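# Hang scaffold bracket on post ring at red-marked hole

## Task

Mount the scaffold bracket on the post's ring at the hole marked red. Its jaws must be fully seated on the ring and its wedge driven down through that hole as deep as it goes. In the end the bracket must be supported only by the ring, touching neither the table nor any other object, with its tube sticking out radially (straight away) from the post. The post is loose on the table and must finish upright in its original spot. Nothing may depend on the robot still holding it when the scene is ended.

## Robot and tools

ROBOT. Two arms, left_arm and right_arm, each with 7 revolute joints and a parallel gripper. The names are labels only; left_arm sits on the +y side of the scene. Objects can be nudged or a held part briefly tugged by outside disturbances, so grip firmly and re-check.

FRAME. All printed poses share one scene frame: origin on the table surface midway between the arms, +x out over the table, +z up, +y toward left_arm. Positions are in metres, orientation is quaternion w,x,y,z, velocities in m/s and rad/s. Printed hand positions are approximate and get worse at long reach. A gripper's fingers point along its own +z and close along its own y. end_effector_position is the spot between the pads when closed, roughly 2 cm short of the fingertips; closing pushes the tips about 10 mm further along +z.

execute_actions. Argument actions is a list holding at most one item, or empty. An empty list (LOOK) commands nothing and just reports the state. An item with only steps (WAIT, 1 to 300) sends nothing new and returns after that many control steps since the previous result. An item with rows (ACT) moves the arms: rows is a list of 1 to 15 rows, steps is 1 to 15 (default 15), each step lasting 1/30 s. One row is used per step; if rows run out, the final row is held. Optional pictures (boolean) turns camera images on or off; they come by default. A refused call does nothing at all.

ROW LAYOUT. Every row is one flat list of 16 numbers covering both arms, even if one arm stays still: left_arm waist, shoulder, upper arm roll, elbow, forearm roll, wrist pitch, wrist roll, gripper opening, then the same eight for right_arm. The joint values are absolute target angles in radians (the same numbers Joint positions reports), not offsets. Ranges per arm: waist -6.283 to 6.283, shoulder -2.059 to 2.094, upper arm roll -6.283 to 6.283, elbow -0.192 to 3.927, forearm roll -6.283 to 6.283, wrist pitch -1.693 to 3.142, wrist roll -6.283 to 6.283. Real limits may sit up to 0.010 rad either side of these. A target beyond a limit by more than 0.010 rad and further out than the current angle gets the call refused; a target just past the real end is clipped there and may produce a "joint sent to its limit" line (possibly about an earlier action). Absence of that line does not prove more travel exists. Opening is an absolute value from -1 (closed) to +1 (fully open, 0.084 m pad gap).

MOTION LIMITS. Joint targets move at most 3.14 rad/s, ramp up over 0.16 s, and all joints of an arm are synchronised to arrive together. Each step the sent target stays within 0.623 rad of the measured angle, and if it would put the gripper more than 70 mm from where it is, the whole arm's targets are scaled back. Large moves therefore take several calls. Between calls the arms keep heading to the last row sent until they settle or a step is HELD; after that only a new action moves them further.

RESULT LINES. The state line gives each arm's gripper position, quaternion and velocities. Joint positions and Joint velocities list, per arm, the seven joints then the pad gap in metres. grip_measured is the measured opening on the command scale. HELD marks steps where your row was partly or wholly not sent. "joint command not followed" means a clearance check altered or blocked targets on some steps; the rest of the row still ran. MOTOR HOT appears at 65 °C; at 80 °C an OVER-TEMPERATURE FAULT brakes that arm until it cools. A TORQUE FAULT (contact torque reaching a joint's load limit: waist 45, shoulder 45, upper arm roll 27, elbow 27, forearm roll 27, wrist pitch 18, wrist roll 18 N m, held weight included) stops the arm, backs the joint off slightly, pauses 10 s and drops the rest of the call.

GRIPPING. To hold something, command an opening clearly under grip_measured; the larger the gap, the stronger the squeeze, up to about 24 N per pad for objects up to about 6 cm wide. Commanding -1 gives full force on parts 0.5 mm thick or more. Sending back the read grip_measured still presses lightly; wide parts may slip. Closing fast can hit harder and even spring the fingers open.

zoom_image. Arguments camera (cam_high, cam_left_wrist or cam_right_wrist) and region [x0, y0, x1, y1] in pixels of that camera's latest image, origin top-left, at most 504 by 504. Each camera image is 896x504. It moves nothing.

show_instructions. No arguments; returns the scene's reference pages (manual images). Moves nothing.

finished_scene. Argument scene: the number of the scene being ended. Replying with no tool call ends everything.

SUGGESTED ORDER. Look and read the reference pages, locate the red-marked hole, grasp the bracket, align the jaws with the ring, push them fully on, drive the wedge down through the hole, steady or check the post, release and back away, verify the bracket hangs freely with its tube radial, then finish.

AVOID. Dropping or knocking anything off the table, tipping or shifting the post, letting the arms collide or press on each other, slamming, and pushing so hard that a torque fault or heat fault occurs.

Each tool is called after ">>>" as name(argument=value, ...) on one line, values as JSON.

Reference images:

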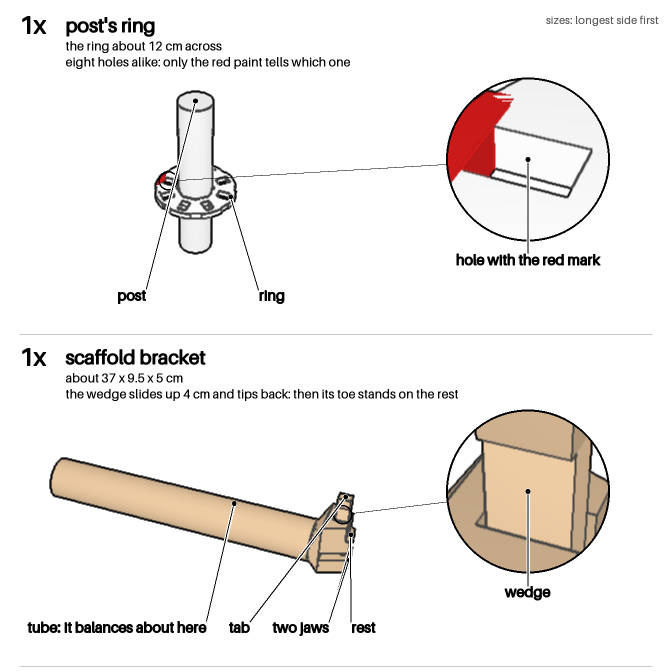

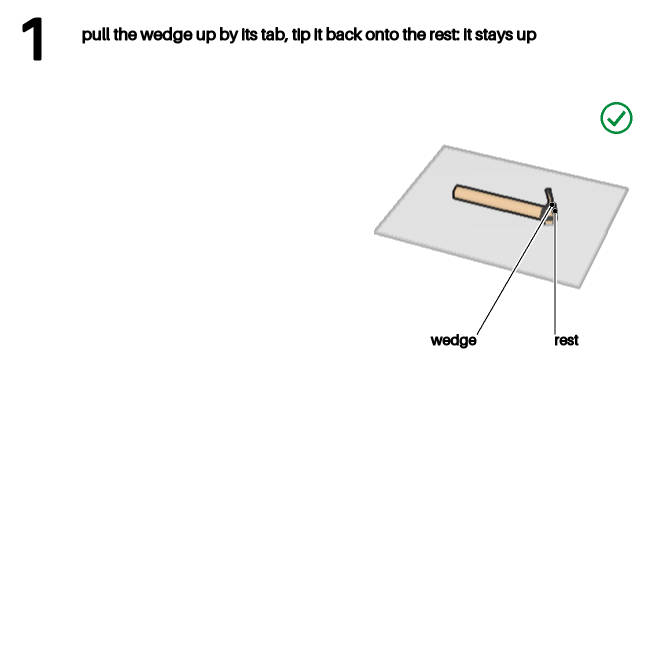

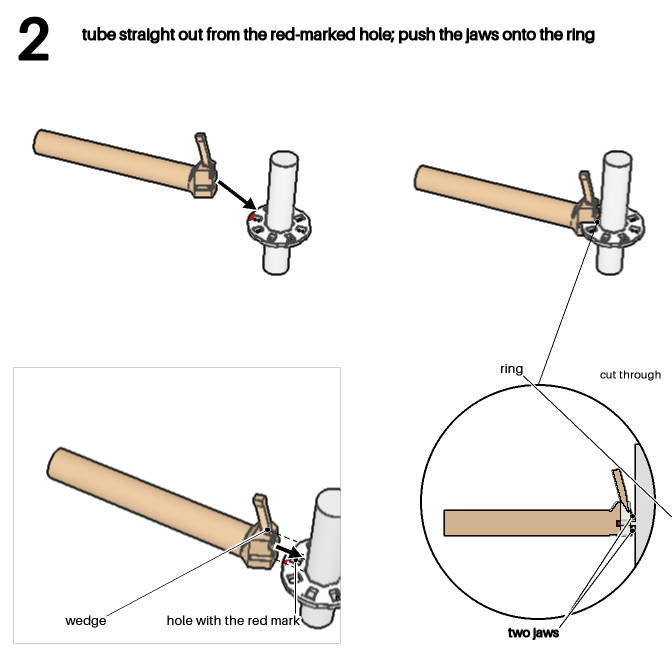

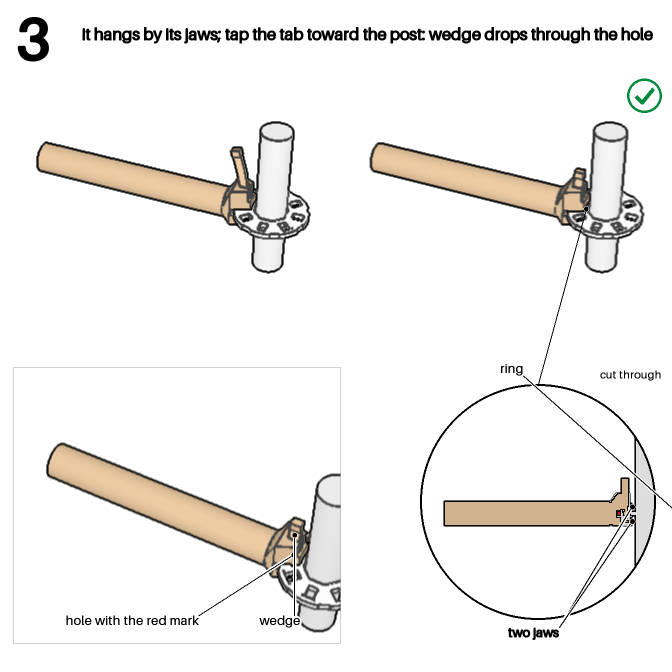

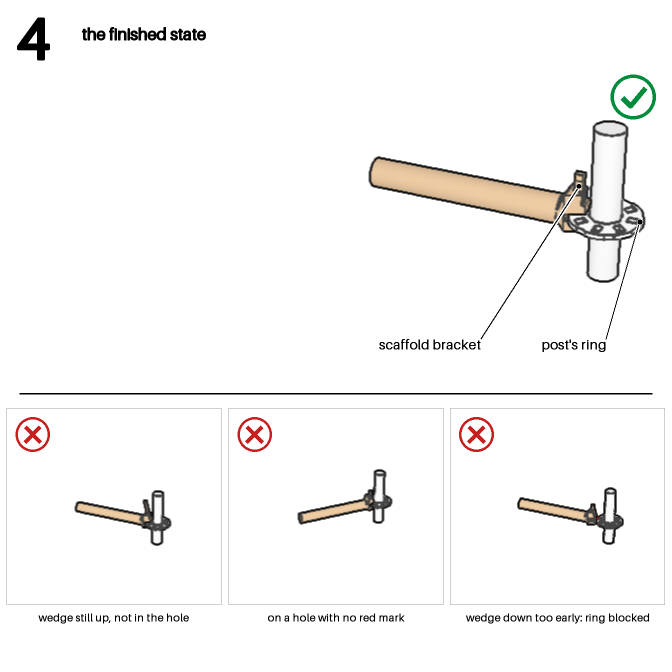

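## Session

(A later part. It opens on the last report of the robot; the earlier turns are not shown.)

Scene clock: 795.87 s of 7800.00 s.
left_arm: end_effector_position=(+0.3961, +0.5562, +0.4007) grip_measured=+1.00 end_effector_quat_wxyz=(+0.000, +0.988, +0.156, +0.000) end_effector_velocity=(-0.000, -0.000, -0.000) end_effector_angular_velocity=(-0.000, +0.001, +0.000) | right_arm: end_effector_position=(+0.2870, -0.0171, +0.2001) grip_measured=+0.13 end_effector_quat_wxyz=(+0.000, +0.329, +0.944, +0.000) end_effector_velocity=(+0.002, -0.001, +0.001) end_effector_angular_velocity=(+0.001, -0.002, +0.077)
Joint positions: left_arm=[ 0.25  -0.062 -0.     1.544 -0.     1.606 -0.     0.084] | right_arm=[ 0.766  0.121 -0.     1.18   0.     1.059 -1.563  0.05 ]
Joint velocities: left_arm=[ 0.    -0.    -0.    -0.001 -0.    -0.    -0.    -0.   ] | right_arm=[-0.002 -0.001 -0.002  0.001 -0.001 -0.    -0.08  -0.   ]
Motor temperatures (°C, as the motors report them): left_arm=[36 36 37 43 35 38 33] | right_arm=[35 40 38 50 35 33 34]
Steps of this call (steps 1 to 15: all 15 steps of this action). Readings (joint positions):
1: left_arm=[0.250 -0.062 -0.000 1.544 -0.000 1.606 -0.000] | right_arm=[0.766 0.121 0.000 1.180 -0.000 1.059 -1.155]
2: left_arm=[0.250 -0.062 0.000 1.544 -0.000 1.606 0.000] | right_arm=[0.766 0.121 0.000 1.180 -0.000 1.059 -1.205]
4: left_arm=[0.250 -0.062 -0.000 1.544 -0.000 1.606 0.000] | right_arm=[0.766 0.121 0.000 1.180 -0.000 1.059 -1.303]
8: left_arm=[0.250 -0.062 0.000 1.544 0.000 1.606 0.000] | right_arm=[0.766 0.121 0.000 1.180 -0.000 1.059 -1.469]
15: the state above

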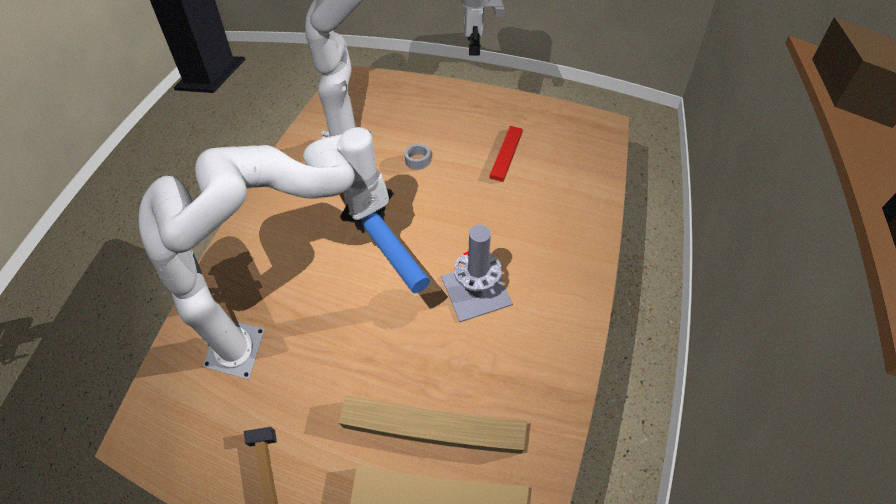

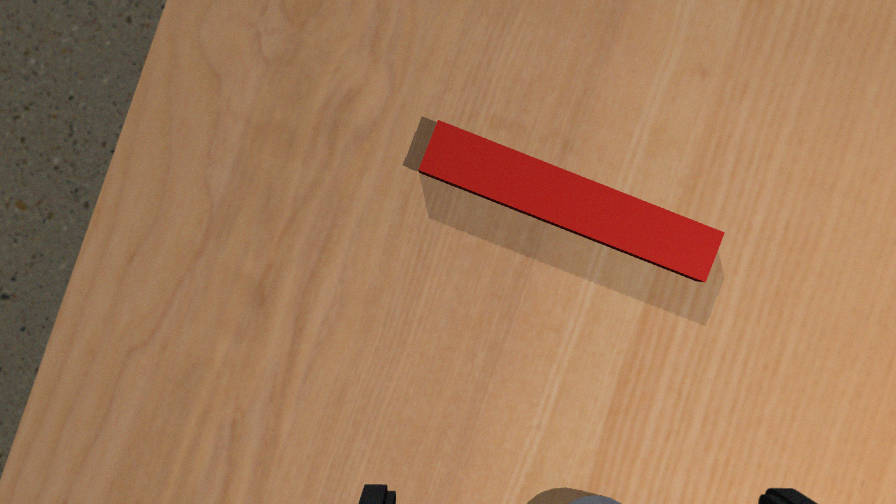

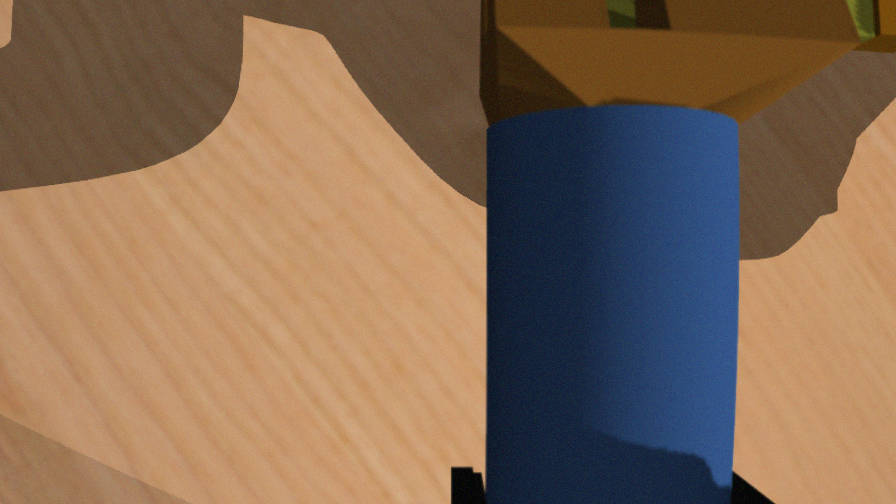

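>>> execute_actions(actions=[{"rows": [[0.25,-0.062,0,1.544,0,1.606,0,1, 0.77,0.1206,0,1.18,0,1.0595,-1.5708,-1],[0.25,-0.062,0,1.544,0,1.606,0,1, 0.78,0.115,0,1.17,0,1.044,-1.5708,-1],[0.25,-0.062,0,1.544,0,1.606,0,1, 0.795,0.105,0,1.148,0,1.012,-1.5708,-1],[0.25,-0.062,0,1.544,0,1.606,0,1, 0.813,0.089,0,1.116,0,0.965,-1.5708,-1],[0.25,-0.062,0,1.544,0,1.606,0,1, 0.831,0.068,0,1.074,0,0.902,-1.5708,-1],[0.25,-0.062,0,1.544,0,1.606,0,1, 0.849,0.046,0,1.032,0,0.839,-1.5708,-1],[0.25,-0.062,0,1.544,0,1.606,0,1, 0.867,0.025,0,0.989,0,0.776,-1.5708,-1],[0.25,-0.062,0,1.544,0,1.606,0,1, 0.885,0.004,0,0.947,0,0.712,-1.5708,-1],[0.25,-0.062,0,1.544,0,1.606,0,1, 0.903,-0.017,0,0.904,0,0.649,-1.5708,-1],[0.25,-0.062,0,1.544,0,1.606,0,1, 0.921,-0.038,0,0.862,0,0.586,-1.5708,-1],[0.25,-0.062,0,1.544,0,1.606,0,1, 0.939,-0.06,0,0.82,0,0.523,-1.5708,-1],[0.25,-0.062,0,1.544,0,1.606,0,1, 0.957,-0.081,0,0.777,0,0.46,-1.5708,-1],[0.25,-0.062,0,1.544,0,1.606,0,1, 0.975,-0.102,0,0.735,0,0.397,-1.5708,-1],[0.25,-0.062,0,1.544,0,1.606,0,1, 0.993,-0.123,0,0.692,0,0.334,-1.5708,-1],[0.25,-0.062,0,1.544,0,1.606,0,1, 1.011,-0.1445,0,0.65,0,0.271,-1.5708,-1]], "steps": 15}], pictures=false)

>>> execute_actions(actions=[{"rows": [[0.25,-0.062,0,1.544,0,1.606,0,1, 1.027,-0.145,0,0.625,0,0.206,-1.5708,-1],[0.25,-0.062,0,1.544,0,1.606,0,1, 1.043,-0.14,0,0.60,0,0.14,-1.5708,-1],[0.25,-0.062,0,1.544,0,1.606,0,1, 1.058,-0.133,0,0.577,0,0.075,-1.5708,-1],[0.25,-0.062,0,1.544,0,1.606,0,1, 1.071,-0.124,0,0.555,0,0.01,-1.5708,-1],[0.25,-0.062,0,1.544,0,1.606,0,1, 1.082,-0.113,0,0.534,0,-0.055,-1.5708,-1],[0.25,-0.062,0,1.544,0,1.606,0,1, 1.091,-0.101,0,0.514,0,-0.12,-1.5708,-1],[0.25,-0.062,0,1.544,0,1.606,0,1, 1.098,-0.088,0,0.495,0,-0.186,-1.5708,-1],[0.25,-0.062,0,1.544,0,1.606,0,1, 1.103,-0.074,0,0.477,0,-0.251,-1.5708,-1],[0.25,-0.062,0,1.544,0,1.606,0,1, 1.106,-0.059,0,0.46,0,-0.316,-1.5708,-1],[0.25,-0.062,0,1.544,0,1.606,0,1, 1.108,-0.043,0,0.445,0,-0.381,-1.5708,-1],[0.25,-0.062,0,1.544,0,1.606,0,1, 1.108,-0.026,0,0.431,0,-0.446,-1.5708,-1],[0.25,-0.062,0,1.544,0,1.606,0,1, 1.108,-0.008,0,0.418,0,-0.512,-1.5708,-1],[0.25,-0.062,0,1.544,0,1.606,0,1, 1.108,0.01,0,0.407,0,-0.577,-1.5708,-1],[0.25,-0.062,0,1.544,0,1.606,0,1, 1.108,0.03,0,0.397,0,-0.642,-1.5708,-1],[0.25,-0.062,0,1.544,0,1.606,0,1, 1.108,0.0494,0,0.3895,0,-0.707,-1.5708,-1]], "steps": 15}], pictures=false)

>>> execute_actions(actions=[{"rows": [[0.25,-0.062,0,1.544,0,1.606,0,1, 1.108,0.08,0,0.395,0,-0.755,-1.5708,-1],[0.25,-0.062,0,1.544,0,1.606,0,1, 1.108,0.12,0,0.408,0,-0.80,-1.5708,-1],[0.25,-0.062,0,1.544,0,1.606,0,1, 1.108,0.162,0,0.425,0,-0.843,-1.5708,-1],[0.25,-0.062,0,1.544,0,1.606,0,1, 1.108,0.204,0,0.444,0,-0.885,-1.5708,-1],[0.25,-0.062,0,1.544,0,1.606,0,1, 1.108,0.246,0,0.464,0,-0.927,-1.5708,-1],[0.25,-0.062,0,1.544,0,1.606,0,1, 1.108,0.288,0,0.484,0,-0.969,-1.5708,-1],[0.25,-0.062,0,1.544,0,1.606,0,1, 1.108,0.33,0,0.504,0,-1.011,-1.5708,-1],[0.25,-0.062,0,1.544,0,1.606,0,1, 1.108,0.372,0,0.524,0,-1.053,-1.5708,-1],[0.25,-0.062,0,1.544,0,1.606,0,1, 1.108,0.414,0,0.544,0,-1.095,-1.5708,-1],[0.25,-0.062,0,1.544,0,1.606,0,1, 1.108,0.456,0,0.564,0,-1.137,-1.5708,-1],[0.25,-0.062,0,1.544,0,1.606,0,1, 1.108,0.496,0,0.584,0,-1.177,-1.5708,-1],[0.25,-0.062,0,1.544,0,1.606,0,1, 1.108,0.532,0,0.601,0,-1.212,-1.5708,-1],[0.25,-0.062,0,1.544,0,1.606,0,1, 1.108,0.56,0,0.615,0,-1.24,-1.5708,-1],[0.25,-0.062,0,1.544,0,1.606,0,1, 1.108,0.58,0,0.624,0,-1.26,-1.5708,-1],[0.25,-0.062,0,1.544,0,1.606,0,1, 1.108,0.5912,0,0.6294,0,-1.2708,-1.5708,-1]], "steps": 15}], pictures=false)

>>> execute_actions(actions=[{"steps": 20}])

Scene clock: 903.30 s of 7800.00 s.
left_arm: end_effector_position=(+0.3961, +0.5562, +0.4007) grip_measured=+1.00 end_effector_quat_wxyz=(+0.000, +0.988, +0.156, -0.000) end_effector_velocity=(-0.000, +0.000, -0.000) end_effector_angular_velocity=(+0.000, +0.001, +0.000) | right_arm: end_effector_position=(+0.2197, +0.0350, +0.1939) grip_measured=+0.13 end_effector_quat_wxyz=(+0.041, +0.241, +0.956, +0.164) end_effector_velocity=(-0.234, +0.102, +0.019) end_effector_angular_velocity=(+1.058, -0.571, +0.503)
Joint positions: left_arm=[ 0.25  -0.062 -0.     1.544 -0.     1.606  0.     0.084] | right_arm=[ 0.933 -0.052  0.001  0.834  0.     0.547 -1.571  0.05 ]
Joint velocities: left_arm=[ 0.    -0.     0.    -0.001  0.     0.     0.     0.   ] | right_arm=[ 0.516 -0.614 -0.014 -1.219 -0.    -1.807 -0.001 -0.   ]
Motor temperatures (°C, as the motors report them): left_arm=[36 36 37 44 35 38 33] | right_arm=[35 40 38 51 35 33 34]
Steps of this call (steps 1 to 15: the robot went on to your last target; steps 16 to 90: nothing new was sent; then 103.93 s passed at rest; steps 91 to 105: all 15 steps of this action). Readings (joint positions):
91: left_arm=[0.250 -0.062 -0.000 1.544 -0.000 1.606 -0.000] | right_arm=[0.766 0.121 -0.000 1.180 -0.000 1.059 -1.571]
92: left_arm=[0.250 -0.062 0.000 1.544 -0.000 1.606 -0.000] | right_arm=[0.767 0.121 -0.000 1.180 -0.000 1.059 -1.571]
94: left_arm=[0.250 -0.062 -0.000 1.544 -0.000 1.606 0.000] | right_arm=[0.775 0.117 -0.002 1.172 -0.000 1.046 -1.571]
98: left_arm=[0.250 -0.062 -0.000 1.544 -0.000 1.606 -0.000] | right_arm=[0.818 0.078 -0.001 1.094 -0.000 0.930 -1.571]
105: the state above

Scene clock: 903.80 s of 7800.00 s.
left_arm: end_effector_position=(+0.3961, +0.5562, +0.4007) grip_measured=+1.00 end_effector_quat_wxyz=(+0.000, +0.988, +0.156, +0.000) end_effector_velocity=(-0.000, +0.000, +0.000) end_effector_angular_velocity=(+0.000, -0.000, +0.000) | right_arm: end_effector_position=(+0.1429, +0.0731, +0.1906) grip_measured=+0.13 end_effector_quat_wxyz=(+0.069, +0.147, +0.892, +0.421) end_effector_velocity=(-0.014, +0.013, +0.030) end_effector_angular_velocity=(+0.992, -0.334, +0.034)
Joint positions: left_arm=[ 0.25  -0.062  0.     1.544  0.     1.606 -0.     0.084] | right_arm=[ 1.103 -0.029 -0.     0.443 -0.    -0.41  -1.571  0.05 ]
Joint velocities: left_arm=[ 0.001  0.    -0.     0.     0.     0.     0.    -0.   ] | right_arm=[ 0.047  0.493 -0.011 -0.408  0.003 -1.948 -0.001  0.   ]
Motor temperatures (°C, as the motors report them): left_arm=[36 36 37 44 35 38 33] | right_arm=[35 40 38 51 35 33 34]
Steps of this call (steps 1 to 15: all 15 steps of this action). Readings (joint positions):
1: left_arm=[0.250 -0.062 -0.000 1.544 -0.000 1.606 0.000] | right_arm=[0.950 -0.073 0.001 0.793 0.000 0.486 -1.571]
2: left_arm=[0.250 -0.062 -0.000 1.544 -0.000 1.606 -0.000] | right_arm=[0.968 -0.092 0.001 0.753 0.000 0.425 -1.571]
4: left_arm=[0.250 -0.062 0.000 1.544 -0.000 1.606 0.000] | right_arm=[1.002 -0.120 0.001 0.683 0.000 0.300 -1.571]
8: left_arm=[0.250 -0.062 0.000 1.544 0.000 1.606 -0.000] | right_arm=[1.060 -0.122 0.001 0.575 -0.000 0.043 -1.571]
15: the state above

Scene clock: 904.30 s of 7800.00 s.
left_arm: end_effector_position=(+0.3961, +0.5562, +0.4007) grip_measured=+1.00 end_effector_quat_wxyz=(+0.000, +0.988, +0.156, -0.000) end_effector_velocity=(-0.000, +0.000, -0.000) end_effector_angular_velocity=(+0.000, +0.000, -0.000) | right_arm: end_effector_position=(+0.1546, +0.1160, +0.1620) grip_measured=+0.13 end_effector_quat_wxyz=(+0.094, +0.129, +0.798, +0.581) end_effector_velocity=(+0.017, +0.052, -0.139) end_effector_angular_velocity=(+0.424, -0.141, +0.000)
Joint positions: left_arm=[ 0.25  -0.062  0.     1.544  0.     1.606 -0.     0.084] | right_arm=[ 1.108  0.49  -0.     0.582  0.    -1.167 -1.571  0.05 ]
Joint velocities: left_arm=[ 0.001  0.    -0.    -0.     0.     0.     0.001  0.   ] | right_arm=[ 0.     1.051 -0.     0.473 -0.    -1.025  0.001  0.   ]
Motor temperatures (°C, as the motors report them): left_arm=[36 36 37 44 35 38 33] | right_arm=[35 40 38 51 35 33 34]
Steps of this call (steps 1 to 15: all 15 steps of this action). Readings (joint positions):
1: left_arm=[0.250 -0.062 0.000 1.544 -0.000 1.606 0.000] | right_arm=[1.104 -0.012 -0.001 0.430 0.000 -0.475 -1.571]
2: left_arm=[0.250 -0.062 -0.000 1.544 0.000 1.606 -0.000] | right_arm=[1.105 0.006 -0.001 0.420 0.000 -0.540 -1.571]
4: left_arm=[0.250 -0.062 0.000 1.544 0.000 1.606 0.000] | right_arm=[1.106 0.055 -0.001 0.410 0.000 -0.662 -1.571]
8: left_arm=[0.250 -0.062 0.000 1.544 0.000 1.606 -0.000] | right_arm=[1.107 0.206 -0.001 0.450 0.000 -0.868 -1.571]
15: the state above

Scene clock: 904.97 s of 7800.00 s.
left_arm: end_effector_position=(+0.3961, +0.5562, +0.4007) grip_measured=+1.00 end_effector_quat_wxyz=(+0.000, +0.988, +0.156, +0.000) end_effector_velocity=(-0.000, +0.001, +0.000) end_effector_angular_velocity=(-0.000, -0.000, +0.002) | right_arm: end_effector_position=(+0.1559, +0.1202, +0.1503) grip_measured=+0.13 end_effector_quat_wxyz=(+0.097, +0.127, +0.783, +0.601) end_effector_velocity=(+0.000, -0.000, -0.001) end_effector_angular_velocity=(-0.002, -0.001, +0.000)
Joint positions: left_arm=[ 0.25  -0.062  0.     1.544 -0.     1.606  0.     0.084] | right_arm=[ 1.108  0.591 -0.     0.629  0.    -1.271 -1.571  0.05 ]
Joint velocities: left_arm=[ 0.001  0.     0.001  0.    -0.    -0.     0.     0.   ] | right_arm=[-0.     0.003 -0.     0.001  0.    -0.001 -0.002  0.   ]
Motor temperatures (°C, as the motors report them): left_arm=[36 36 37 44 35 38 33] | right_arm=[35 40 38 51 35 34 34]
Steps of this call (steps 1 to 20: the robot went on to your last target). Readings (joint positions):
1: left_arm=[0.250 -0.062 -0.000 1.544 0.000 1.606 -0.000] | right_arm=[1.108 0.523 -0.000 0.597 0.000 -1.198 -1.571]
2: left_arm=[0.250 -0.062 -0.000 1.544 -0.000 1.606 0.000] | right_arm=[1.108 0.547 -0.000 0.607 0.000 -1.221 -1.571]
4: left_arm=[0.250 -0.062 -0.000 1.544 0.000 1.606 -0.000] | right_arm=[1.108 0.573 0.000 0.618 0.000 -1.247 -1.571]
8: left_arm=[0.250 -0.062 -0.000 1.544 -0.000 1.606 -0.000] | right_arm=[1.108 0.585 -0.000 0.628 0.000 -1.266 -1.571]
20: the state above

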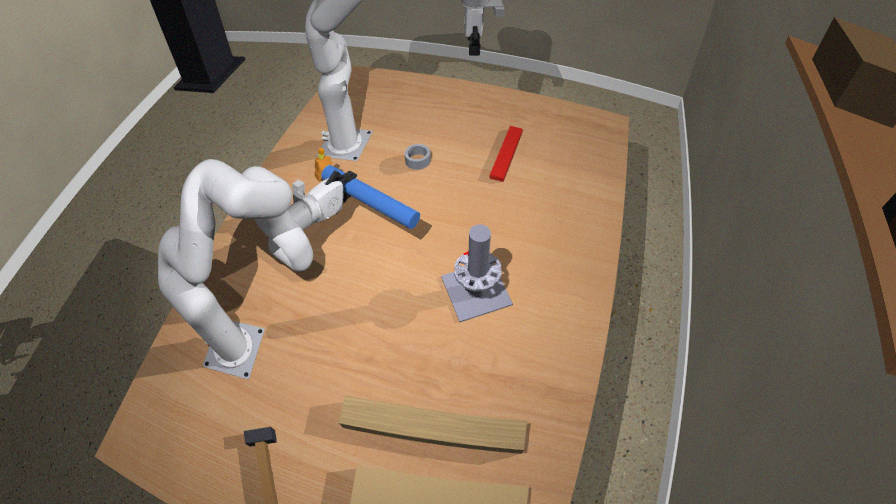

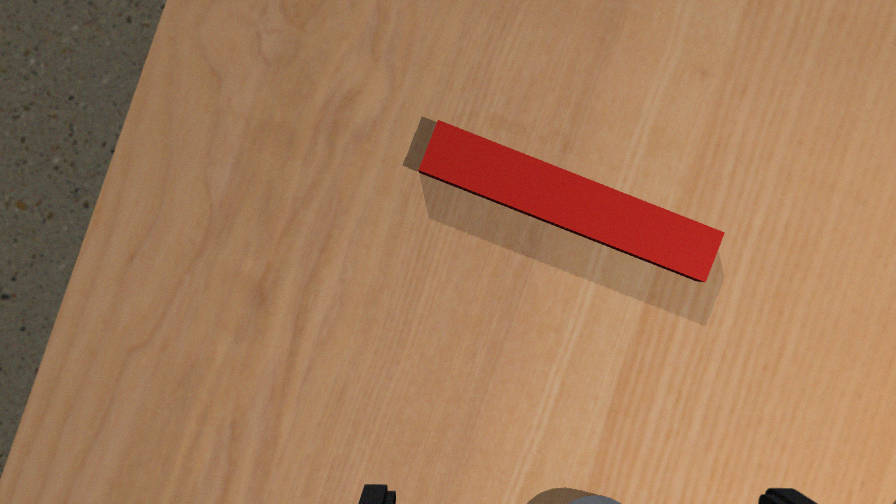

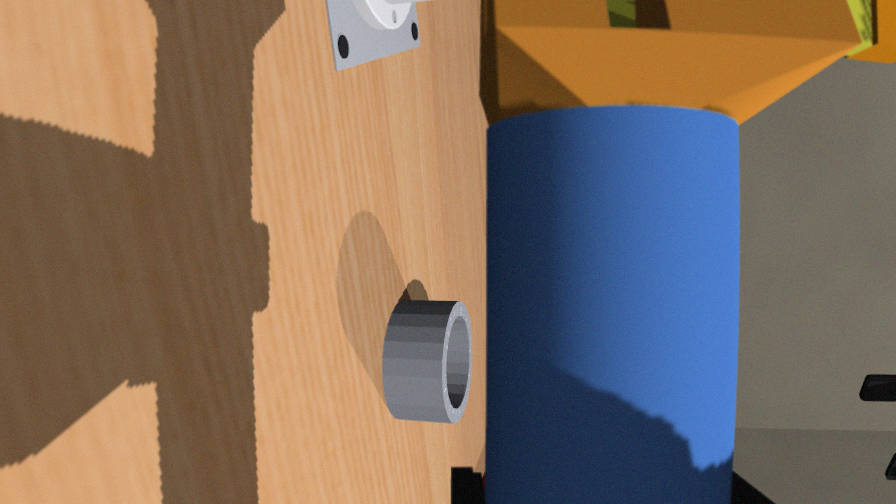

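>>> execute_actions(actions=[{"rows": [[-1.1625,-0.583,0,0.654,0,1.237,-0.702,1, 1.108,0.60,0,0.633,0,-1.276,-1.56,-1],[-1.1625,-0.583,0,0.654,0,1.237,-0.702,1, 1.108,0.615,0,0.64,0,-1.284,-1.543,-1],[-1.1625,-0.583,0,0.654,0,1.237,-0.702,1, 1.108,0.632,0,0.648,0,-1.293,-1.523,-1],[-1.1625,-0.583,0,0.654,0,1.237,-0.702,1, 1.108,0.65,0,0.656,0,-1.303,-1.503,-1],[-1.1625,-0.583,0,0.654,0,1.237,-0.702,1, 1.108,0.667,0,0.664,0,-1.312,-1.483,-1],[-1.1625,-0.583,0,0.654,0,1.237,-0.702,1, 1.108,0.684,0,0.671,0,-1.322,-1.463,-1],[-1.1625,-0.583,0,0.654,0,1.237,-0.702,1, 1.108,0.702,0,0.679,0,-1.332,-1.443,-1],[-1.1625,-0.583,0,0.654,0,1.237,-0.702,1, 1.108,0.719,0,0.687,0,-1.341,-1.423,-1],[-1.1625,-0.583,0,0.654,0,1.237,-0.702,1, 1.108,0.736,0,0.695,0,-1.35,-1.403,-1],[-1.1625,-0.583,0,0.654,0,1.237,-0.702,1, 1.108,0.754,0,0.703,0,-1.36,-1.383,-1],[-1.1625,-0.583,0,0.654,0,1.237,-0.702,1, 1.108,0.771,0,0.71,0,-1.37,-1.363,-1],[-1.1625,-0.583,0,0.654,0,1.237,-0.702,1, 1.108,0.787,0,0.718,0,-1.378,-1.345,-1],[-1.1625,-0.583,0,0.654,0,1.237,-0.702,1, 1.108,0.80,0,0.724,0,-1.385,-1.333,-1],[-1.1625,-0.583,0,0.654,0,1.237,-0.702,1, 1.108,0.81,0,0.728,0,-1.391,-1.325,-1],[-1.1625,-0.583,0,0.654,0,1.237,-0.702,1, 1.108,0.8158,0,0.7306,0,-1.3942,-1.32,-1]], "steps": 15}], pictures=false)

>>> execute_actions(actions=[{"steps": 45}])

Scene clock: 936.10 s of 7800.00 s.
left_arm: end_effector_position=(+0.3613, +0.3841, +0.3589) grip_measured=+1.00 end_effector_quat_wxyz=(+0.006, +0.991, +0.130, +0.026) end_effector_velocity=(-0.170, -0.365, -0.180) end_effector_angular_velocity=(-0.024, +0.121, -0.349) | right_arm: end_effector_position=(+0.1561, +0.1210, +0.1001) grip_measured=+0.13 end_effector_quat_wxyz=(+0.033, +0.209, +0.766, +0.607) end_effector_velocity=(-0.003, -0.010, -0.122) end_effector_angular_velocity=(+0.111, +0.390, -0.109)
Joint positions: left_arm=[-0.147 -0.323 -0.001  1.152 -0.     1.422 -0.344  0.084] | right_arm=[ 1.108  0.778  0.     0.713  0.    -1.372 -1.359  0.05 ]
Joint velocities: left_arm=[-0.969 -0.437  0.009 -0.868  0.001 -0.312 -0.611 -0.   ] | right_arm=[-0.001  0.427  0.     0.184 -0.001 -0.226  0.419  0.   ]
Motor temperatures (°C, as the motors report them): left_arm=[36 36 37 44 35 38 33] | right_arm=[35 40 38 46 35 35 34]
Steps of this call (steps 1 to 15: the robot went on to your last target; steps 16 to 90: nothing new was sent; then 27.63 s passed at rest; steps 91 to 105: all 15 steps of this action). Readings (joint positions):
91: left_arm=[0.250 -0.062 0.000 1.544 0.000 1.606 -0.000] | right_arm=[1.108 0.591 -0.000 0.629 -0.000 -1.271 -1.571]
92: left_arm=[0.246 -0.065 0.001 1.540 0.000 1.603 -0.005] | right_arm=[1.108 0.593 -0.000 0.630 -0.000 -1.272 -1.568]
94: left_arm=[0.209 -0.097 0.008 1.498 0.001 1.578 -0.046] | right_arm=[1.108 0.606 -0.000 0.637 -0.000 -1.281 -1.552]
98: left_arm=[0.077 -0.198 -0.002 1.372 -0.000 1.510 -0.173] | right_arm=[1.108 0.662 0.000 0.662 0.000 -1.310 -1.489]
105: the state above

Scene clock: 937.60 s of 7800.00 s.
left_arm: end_effector_position=(+0.1083, +0.1434, +0.2501) grip_measured=+1.00 end_effector_quat_wxyz=(+0.000, +0.980, -0.197, -0.000) end_effector_velocity=(-0.000, -0.000, +0.000) end_effector_angular_velocity=(+0.000, -0.001, -0.001) | right_arm: end_effector_position=(+0.1558, +0.1202, +0.0900) grip_measured=+0.13 end_effector_quat_wxyz=(+0.021, +0.224, +0.761, +0.608) end_effector_velocity=(-0.001, -0.000, -0.000) end_effector_angular_velocity=(-0.000, +0.002, +0.001)
Joint positions: left_arm=[-1.162 -0.583  0.     0.654  0.     1.237 -0.702  0.084] | right_arm=[ 1.108  0.816  0.     0.731 -0.    -1.394 -1.32   0.05 ]
Joint velocities: left_arm=[-0.    -0.    -0.001 -0.     0.    -0.     0.     0.   ] | right_arm=[ 0.001  0.001  0.    -0.    -0.001 -0.     0.001 -0.   ]
Motor temperatures (°C, as the motors report them): left_arm=[36 36 37 44 35 38 33] | right_arm=[35 40 38 46 35 35 34]
Steps of this call (steps 1 to 45: the robot went on to your last target). Readings (joint positions):
1: left_arm=[-0.179 -0.338 -0.001 1.124 -0.000 1.411 -0.364] | right_arm=[1.108 0.791 0.000 0.719 0.000 -1.379 -1.347]
2: left_arm=[-0.213 -0.352 -0.001 1.097 -0.000 1.401 -0.384] | right_arm=[1.108 0.800 0.000 0.722 0.000 -1.383 -1.338]
4: left_arm=[-0.281 -0.378 -0.001 1.046 -0.000 1.383 -0.420] | right_arm=[1.108 0.809 0.000 0.726 0.000 -1.389 -1.328]
8: left_arm=[-0.424 -0.424 -0.001 0.958 -0.000 1.350 -0.484] | right_arm=[1.108 0.813 -0.000 0.730 -0.000 -1.394 -1.322]
45: the state above

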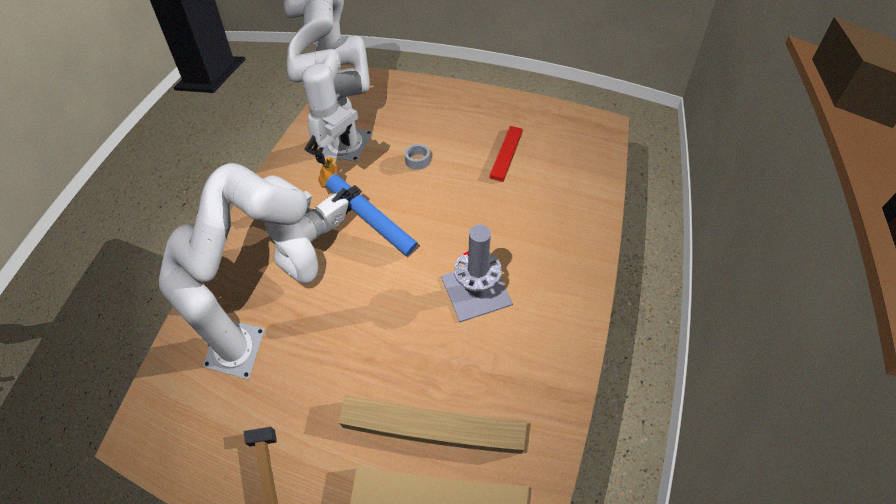

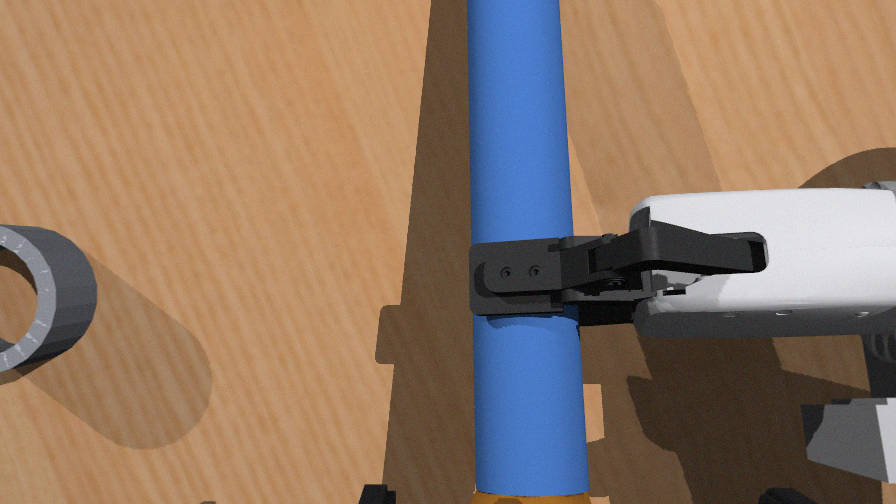

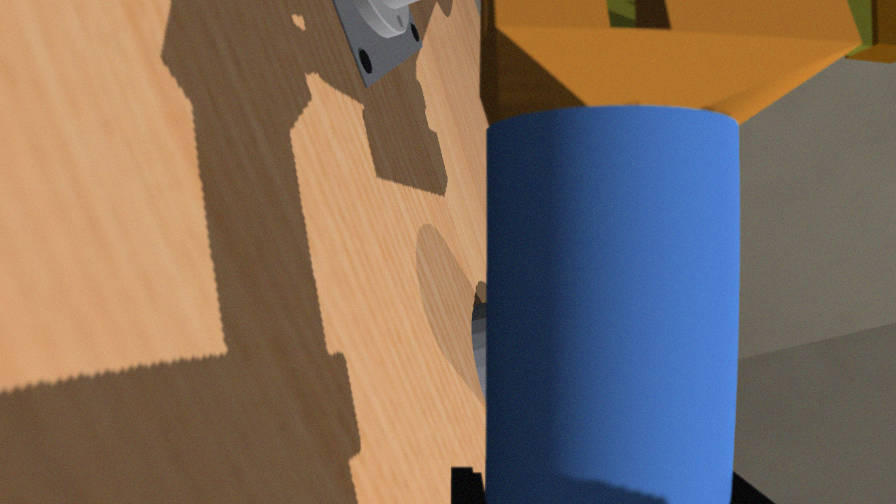

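>>> execute_actions(actions=[])

Scene clock: 964.47 s of 7800.00 s.
left_arm: end_effector_position=(+0.1082, +0.1434, +0.2500) grip_measured=+1.00 end_effector_quat_wxyz=(-0.000, +0.980, -0.197, +0.000) end_effector_velocity=(+0.000, -0.000, +0.000) end_effector_angular_velocity=(-0.001, -0.000, +0.000) | right_arm: end_effector_position=(+0.1558, +0.1202, +0.0900) grip_measured=+0.13 end_effector_quat_wxyz=(+0.021, +0.224, +0.761, +0.608) end_effector_velocity=(-0.000, -0.000, -0.000) end_effector_angular_velocity=(-0.001, -0.000, -0.000)
Joint positions: left_arm=[-1.163 -0.583 -0.     0.654 -0.     1.237 -0.702  0.084] | right_arm=[ 1.108  0.816  0.     0.731  0.    -1.394 -1.32   0.05 ]
Joint velocities: left_arm=[-0.    -0.     0.001  0.     0.    -0.    -0.001 -0.   ] | right_arm=[ 0.     0.     0.    -0.     0.001 -0.    -0.001  0.   ]
Motor temperatures (°C, as the motors report them): left_arm=[36 35 37 44 35 38 33] | right_arm=[35 40 38 45 35 36 34]
Steps of this call (steps 1 to 15: the robot went on to your last target; steps 16 to 90: nothing new was sent; then 23.87 s passed at rest). Readings (joint positions):
1: left_arm=[-1.162 -0.583 0.000 0.654 0.000 1.237 -0.702] | right_arm=[1.108 0.816 0.000 0.731 0.000 -1.394 -1.320]
2: left_arm=[-1.162 -0.583 0.000 0.654 0.000 1.237 -0.702] | right_arm=[1.108 0.816 -0.000 0.731 0.000 -1.394 -1.320]
4: left_arm=[-1.162 -0.583 0.000 0.654 0.000 1.237 -0.702] | right_arm=[1.108 0.816 -0.000 0.731 -0.000 -1.394 -1.320]
8: left_arm=[-1.162 -0.583 0.000 0.654 0.000 1.237 -0.702] | right_arm=[1.108 0.816 -0.000 0.731 0.000 -1.394 -1.320]
90: the state above
All arms were judged still, so your last target was given up. Only a new action makes them travel on or press farther. Fingers that are still opening or closing keep moving.

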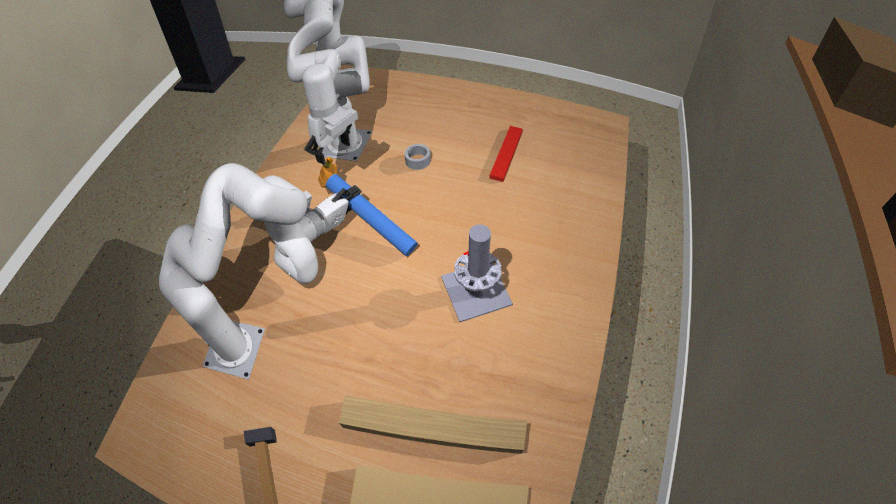

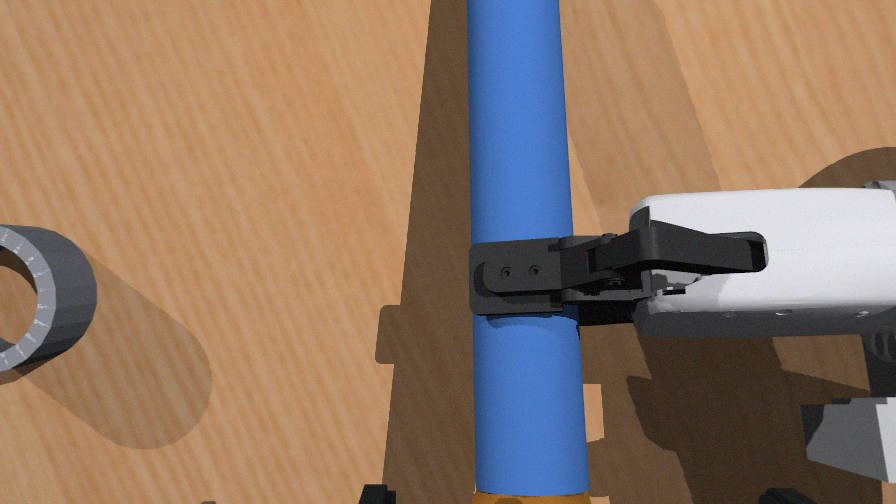

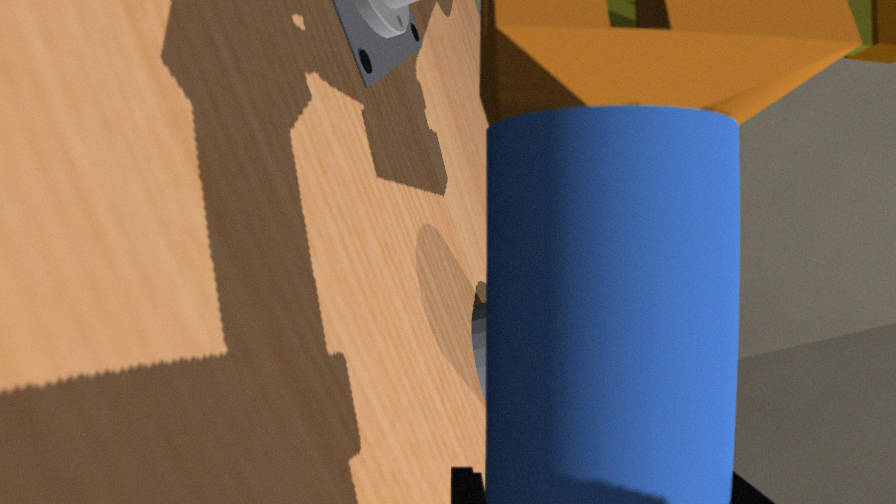

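>>> execute_actions(actions=[{"rows": [[-1.1625,-0.567,0,0.618,0,1.185,-0.702,1,1.108,0.8158,0,0.7306,0,-1.3942,-1.312,-1],[-1.1625,-0.567,0,0.618,0,1.185,-0.702,1,1.108,0.8158,0,0.7306,0,-1.3942,-1.312,-1],[-1.1625,-0.567,0,0.618,0,1.185,-0.702,1,1.108,0.8158,0,0.7306,0,-1.3942,-1.312,-1],[-1.1625,-0.551,0,0.581,0,1.132,-0.702,1,1.108,0.8158,0,0.7306,0,-1.3942,-1.304,-1],[-1.1625,-0.551,0,0.581,0,1.132,-0.702,1,1.108,0.8158,0,0.7306,0,-1.3942,-1.304,-1],[-1.1625,-0.551,0,0.581,0,1.132,-0.702,1,1.108,0.8158,0,0.7306,0,-1.3942,-1.304,-1],[-1.1625,-0.536,0,0.545,0,1.081,-0.702,1,1.108,0.8158,0,0.7306,0,-1.3942,-1.297,-1],[-1.1625,-0.536,0,0.545,0,1.081,-0.702,1,1.108,0.8158,0,0.7306,0,-1.3942,-1.297,-1],[-1.1625,-0.536,0,0.545,0,1.081,-0.702,1,1.108,0.8158,0,0.7306,0,-1.3942,-1.297,-1],[-1.1625,-0.52,0,0.508,0,1.028,-0.702,1,1.108,0.8158,0,0.7306,0,-1.3942,-1.29,-1],[-1.1625,-0.52,0,0.508,0,1.028,-0.702,1,1.108,0.8158,0,0.7306,0,-1.3942,-1.29,-1],[-1.1625,-0.52,0,0.508,0,1.028,-0.702,1,1.108,0.8158,0,0.7306,0,-1.3942,-1.29,-1],[-1.1625,-0.5047,0,0.4724,0,0.9771,-0.702,1,1.108,0.8158,0,0.7306,0,-1.3942,-1.285,-1]], "steps": 15}], pictures=false)

>>> execute_actions(actions=[{"steps": 20}])

Scene clock: 1013.50 s of 7800.00 s.
left_arm: end_effector_position=(+0.1090, +0.1417, +0.1849) grip_measured=+1.00 end_effector_quat_wxyz=(+0.000, +0.980, -0.197, +0.000) end_effector_velocity=(-0.005, +0.009, -0.167) end_effector_angular_velocity=(-0.013, -0.007, -0.001) | right_arm: end_effector_position=(+0.1561, +0.1205, +0.0908) grip_measured=+0.13 end_effector_quat_wxyz=(+0.012, +0.235, +0.757, +0.609) end_effector_velocity=(+0.001, +0.002, +0.005) end_effector_angular_velocity=(+0.025, +0.035, -0.012)
Joint positions: left_arm=[-1.162 -0.52  -0.     0.507  0.     1.026 -0.702  0.084] | right_arm=[ 1.108  0.815 -0.     0.731  0.    -1.395 -1.29   0.05 ]
Joint velocities: left_arm=[ 0.002  0.169 -0.001 -0.385  0.    -0.569  0.001 -0.   ] | right_arm=[ 0.001 -0.005 -0.002  0.005  0.001 -0.003  0.044  0.   ]
Motor temperatures (°C, as the motors report them): left_arm=[36 35 37 44 35 38 33] | right_arm=[35 40 38 44 35 37 34]
Steps of this call (steps 1 to 90: nothing new was sent; then 45.53 s passed at rest; steps 91 to 105: all 15 steps of this action). Readings (joint positions):
91: left_arm=[-1.162 -0.583 0.000 0.654 -0.000 1.237 -0.702] | right_arm=[1.108 0.816 -0.000 0.731 -0.000 -1.394 -1.320]
92: left_arm=[-1.163 -0.582 -0.000 0.652 0.000 1.232 -0.702] | right_arm=[1.108 0.816 -0.000 0.731 -0.000 -1.394 -1.318]
94: left_arm=[-1.163 -0.575 -0.000 0.636 0.000 1.208 -0.702] | right_arm=[1.108 0.816 0.000 0.731 0.000 -1.394 -1.314]
98: left_arm=[-1.162 -0.555 0.000 0.591 -0.000 1.148 -0.702] | right_arm=[1.108 0.816 -0.000 0.731 -0.000 -1.394 -1.304]
105: the state above

Scene clock: 1014.17 s of 7800.00 s.
left_arm: end_effector_position=(+0.1082, +0.1433, +0.1701) grip_measured=+1.00 end_effector_quat_wxyz=(+0.000, +0.980, -0.197, +0.000) end_effector_velocity=(+0.000, +0.001, -0.001) end_effector_angular_velocity=(+0.002, +0.001, +0.001) | right_arm: end_effector_position=(+0.1559, +0.1202, +0.0900) grip_measured=+0.13 end_effector_quat_wxyz=(+0.011, +0.237, +0.757, +0.609) end_effector_velocity=(-0.000, -0.001, -0.001) end_effector_angular_velocity=(-0.004, -0.000, +0.001)
Joint positions: left_arm=[-1.163 -0.505 -0.     0.473  0.     0.977 -0.702  0.084] | right_arm=[ 1.108  0.816 -0.     0.731  0.    -1.394 -1.285  0.05 ]
Joint velocities: left_arm=[ 0.001  0.     0.001 -0.001  0.    -0.     0.     0.   ] | right_arm=[-0.     0.001 -0.    -0.001 -0.001  0.001 -0.001 -0.   ]
Motor temperatures (°C, as the motors report them): left_arm=[36 35 37 44 35 38 33] | right_arm=[35 40 38 44 35 37 34]
Steps of this call (steps 1 to 20: the robot went on to your last target). Readings (joint positions):
1: left_arm=[-1.163 -0.514 -0.000 0.495 -0.000 1.010 -0.702] | right_arm=[1.108 0.815 -0.000 0.731 0.000 -1.395 -1.288]
2: left_arm=[-1.162 -0.510 0.000 0.486 -0.000 1.000 -0.702] | right_arm=[1.108 0.815 -0.000 0.731 0.000 -1.395 -1.288]
4: left_arm=[-1.162 -0.507 0.000 0.478 -0.000 0.988 -0.702] | right_arm=[1.108 0.815 -0.000 0.731 0.000 -1.395 -1.287]
8: left_arm=[-1.163 -0.506 -0.000 0.475 0.000 0.979 -0.702] | right_arm=[1.108 0.815 -0.000 0.731 -0.000 -1.395 -1.286]
20: the state above

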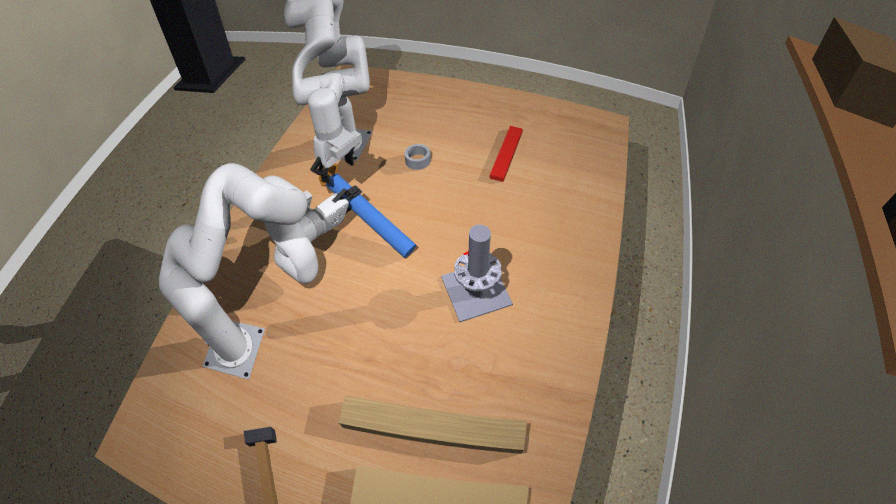

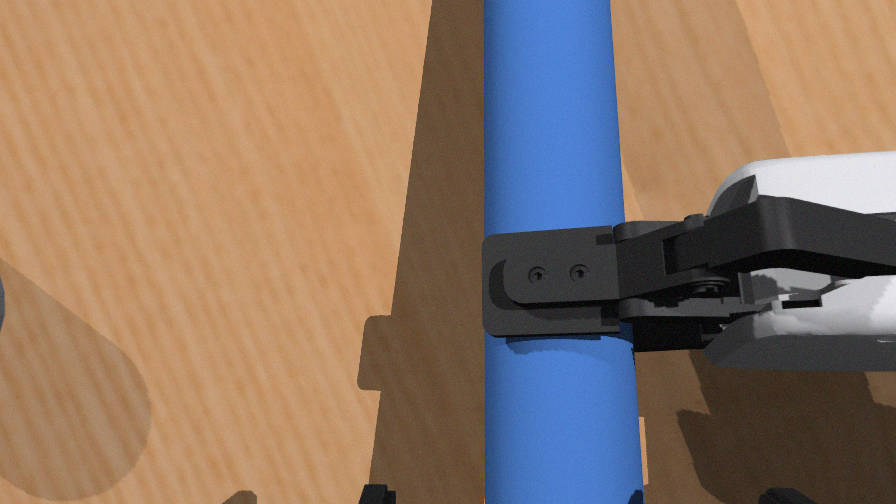

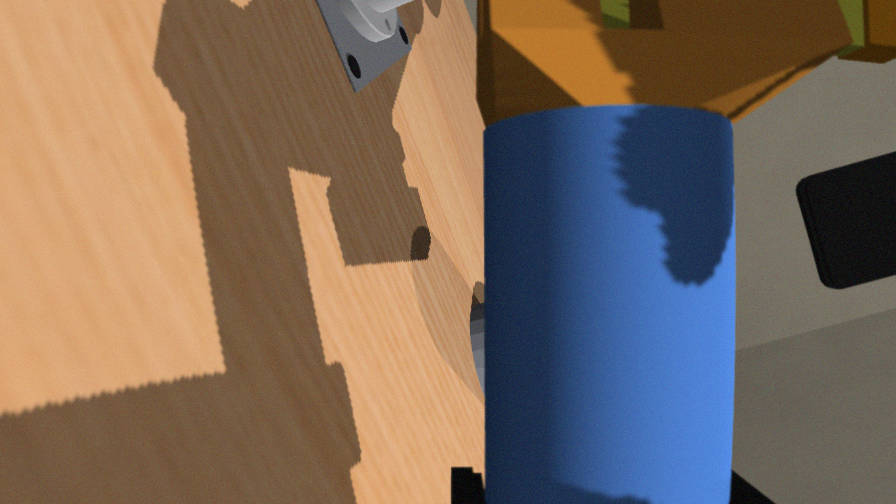

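>>> execute_actions(actions=[{"rows": [[-1.1623,-0.488,0,0.469,0,0.957,-0.702,0.95,1.108,0.8158,0,0.7306,0,-1.3942,-1.285,-1],[-1.1623,-0.488,0,0.469,0,0.957,-0.702,0.95,1.108,0.8158,0,0.7306,0,-1.3942,-1.285,-1],[-1.1622,-0.471,0,0.466,0,0.937,-0.702,0.9,1.108,0.8158,0,0.7306,0,-1.3942,-1.285,-1],[-1.1622,-0.471,0,0.466,0,0.937,-0.702,0.9,1.108,0.8158,0,0.7306,0,-1.3942,-1.285,-1],[-1.162,-0.454,0,0.463,0,0.917,-0.702,0.8,1.108,0.8158,0,0.7306,0,-1.3942,-1.285,-1],[-1.162,-0.454,0,0.463,0,0.917,-0.702,0.8,1.108,0.8158,0,0.7306,0,-1.3942,-1.285,-1],[-1.1619,-0.4372,0,0.4598,0,0.897,-0.7014,0.75,1.108,0.8158,0,0.7306,0,-1.3942,-1.285,-1]], "steps": 15}])

Scene clock: 1051.13 s of 7800.00 s.
left_arm: end_effector_position=(+0.1119, +0.1365, +0.1505) grip_measured=+0.75 end_effector_quat_wxyz=(+0.000, +0.980, -0.197, +0.000) end_effector_velocity=(+0.002, -0.005, -0.001) end_effector_angular_velocity=(-0.011, -0.006, -0.002) | right_arm: end_effector_position=(+0.1558, +0.1202, +0.0900) grip_measured=+0.13 end_effector_quat_wxyz=(+0.011, +0.237, +0.757, +0.609) end_effector_velocity=(-0.000, +0.000, +0.000) end_effector_angular_velocity=(-0.001, -0.002, +0.000)
Joint positions: left_arm=[-1.162 -0.439 -0.     0.46   0.     0.899 -0.701  0.075] | right_arm=[ 1.108  0.816 -0.     0.731 -0.    -1.394 -1.285  0.05 ]
Joint velocities: left_arm=[-0.001  0.012 -0.001  0.003 -0.    -0.022  0.    -0.   ] | right_arm=[ 0.002 -0.    -0.001  0.     0.001  0.    -0.002  0.   ]
Motor temperatures (°C, as the motors report them): left_arm=[36 35 37 44 35 38 33] | right_arm=[35 40 38 44 35 37 34]
Steps of this call (steps 1 to 15: the robot went on to your last target; steps 16 to 90: nothing new was sent; then 33.47 s passed at rest; steps 91 to 105: all 15 steps of this action). Readings (joint positions):
91: left_arm=[-1.162 -0.505 -0.000 0.472 -0.000 0.977 -0.702] | right_arm=[1.108 0.816 -0.000 0.731 -0.000 -1.394 -1.285]
92: left_arm=[-1.162 -0.502 -0.000 0.472 0.000 0.973 -0.702] | right_arm=[1.108 0.816 -0.000 0.731 -0.000 -1.394 -1.285]
94: left_arm=[-1.162 -0.491 -0.000 0.470 0.000 0.960 -0.702] | right_arm=[1.108 0.816 -0.000 0.731 -0.000 -1.394 -1.285]
98: left_arm=[-1.162 -0.461 0.000 0.464 -0.000 0.925 -0.702] | right_arm=[1.108 0.816 0.000 0.731 -0.000 -1.394 -1.285]
105: the state above

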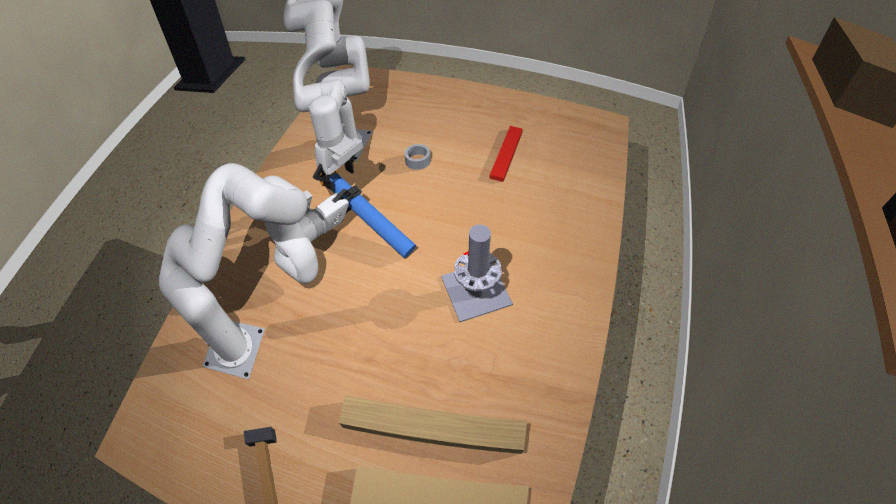

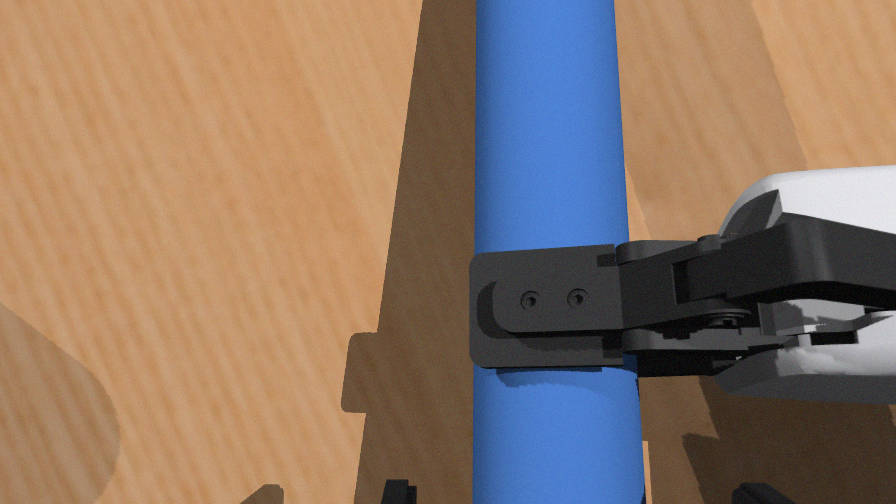

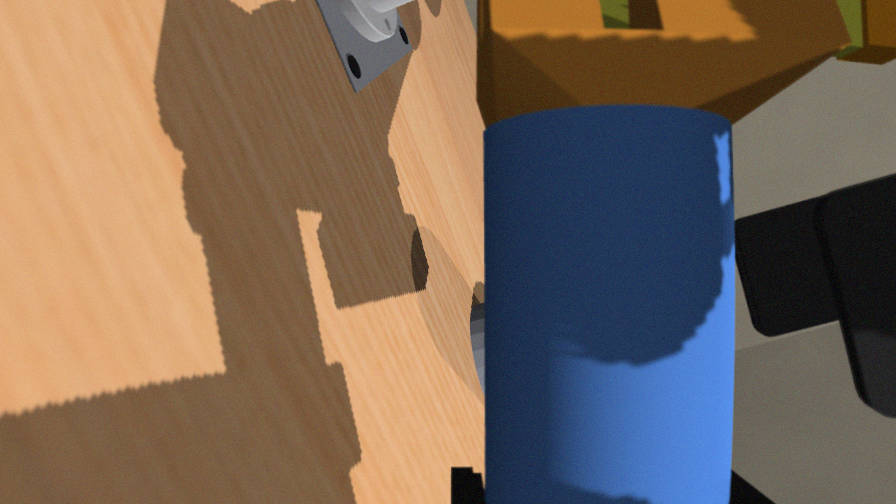

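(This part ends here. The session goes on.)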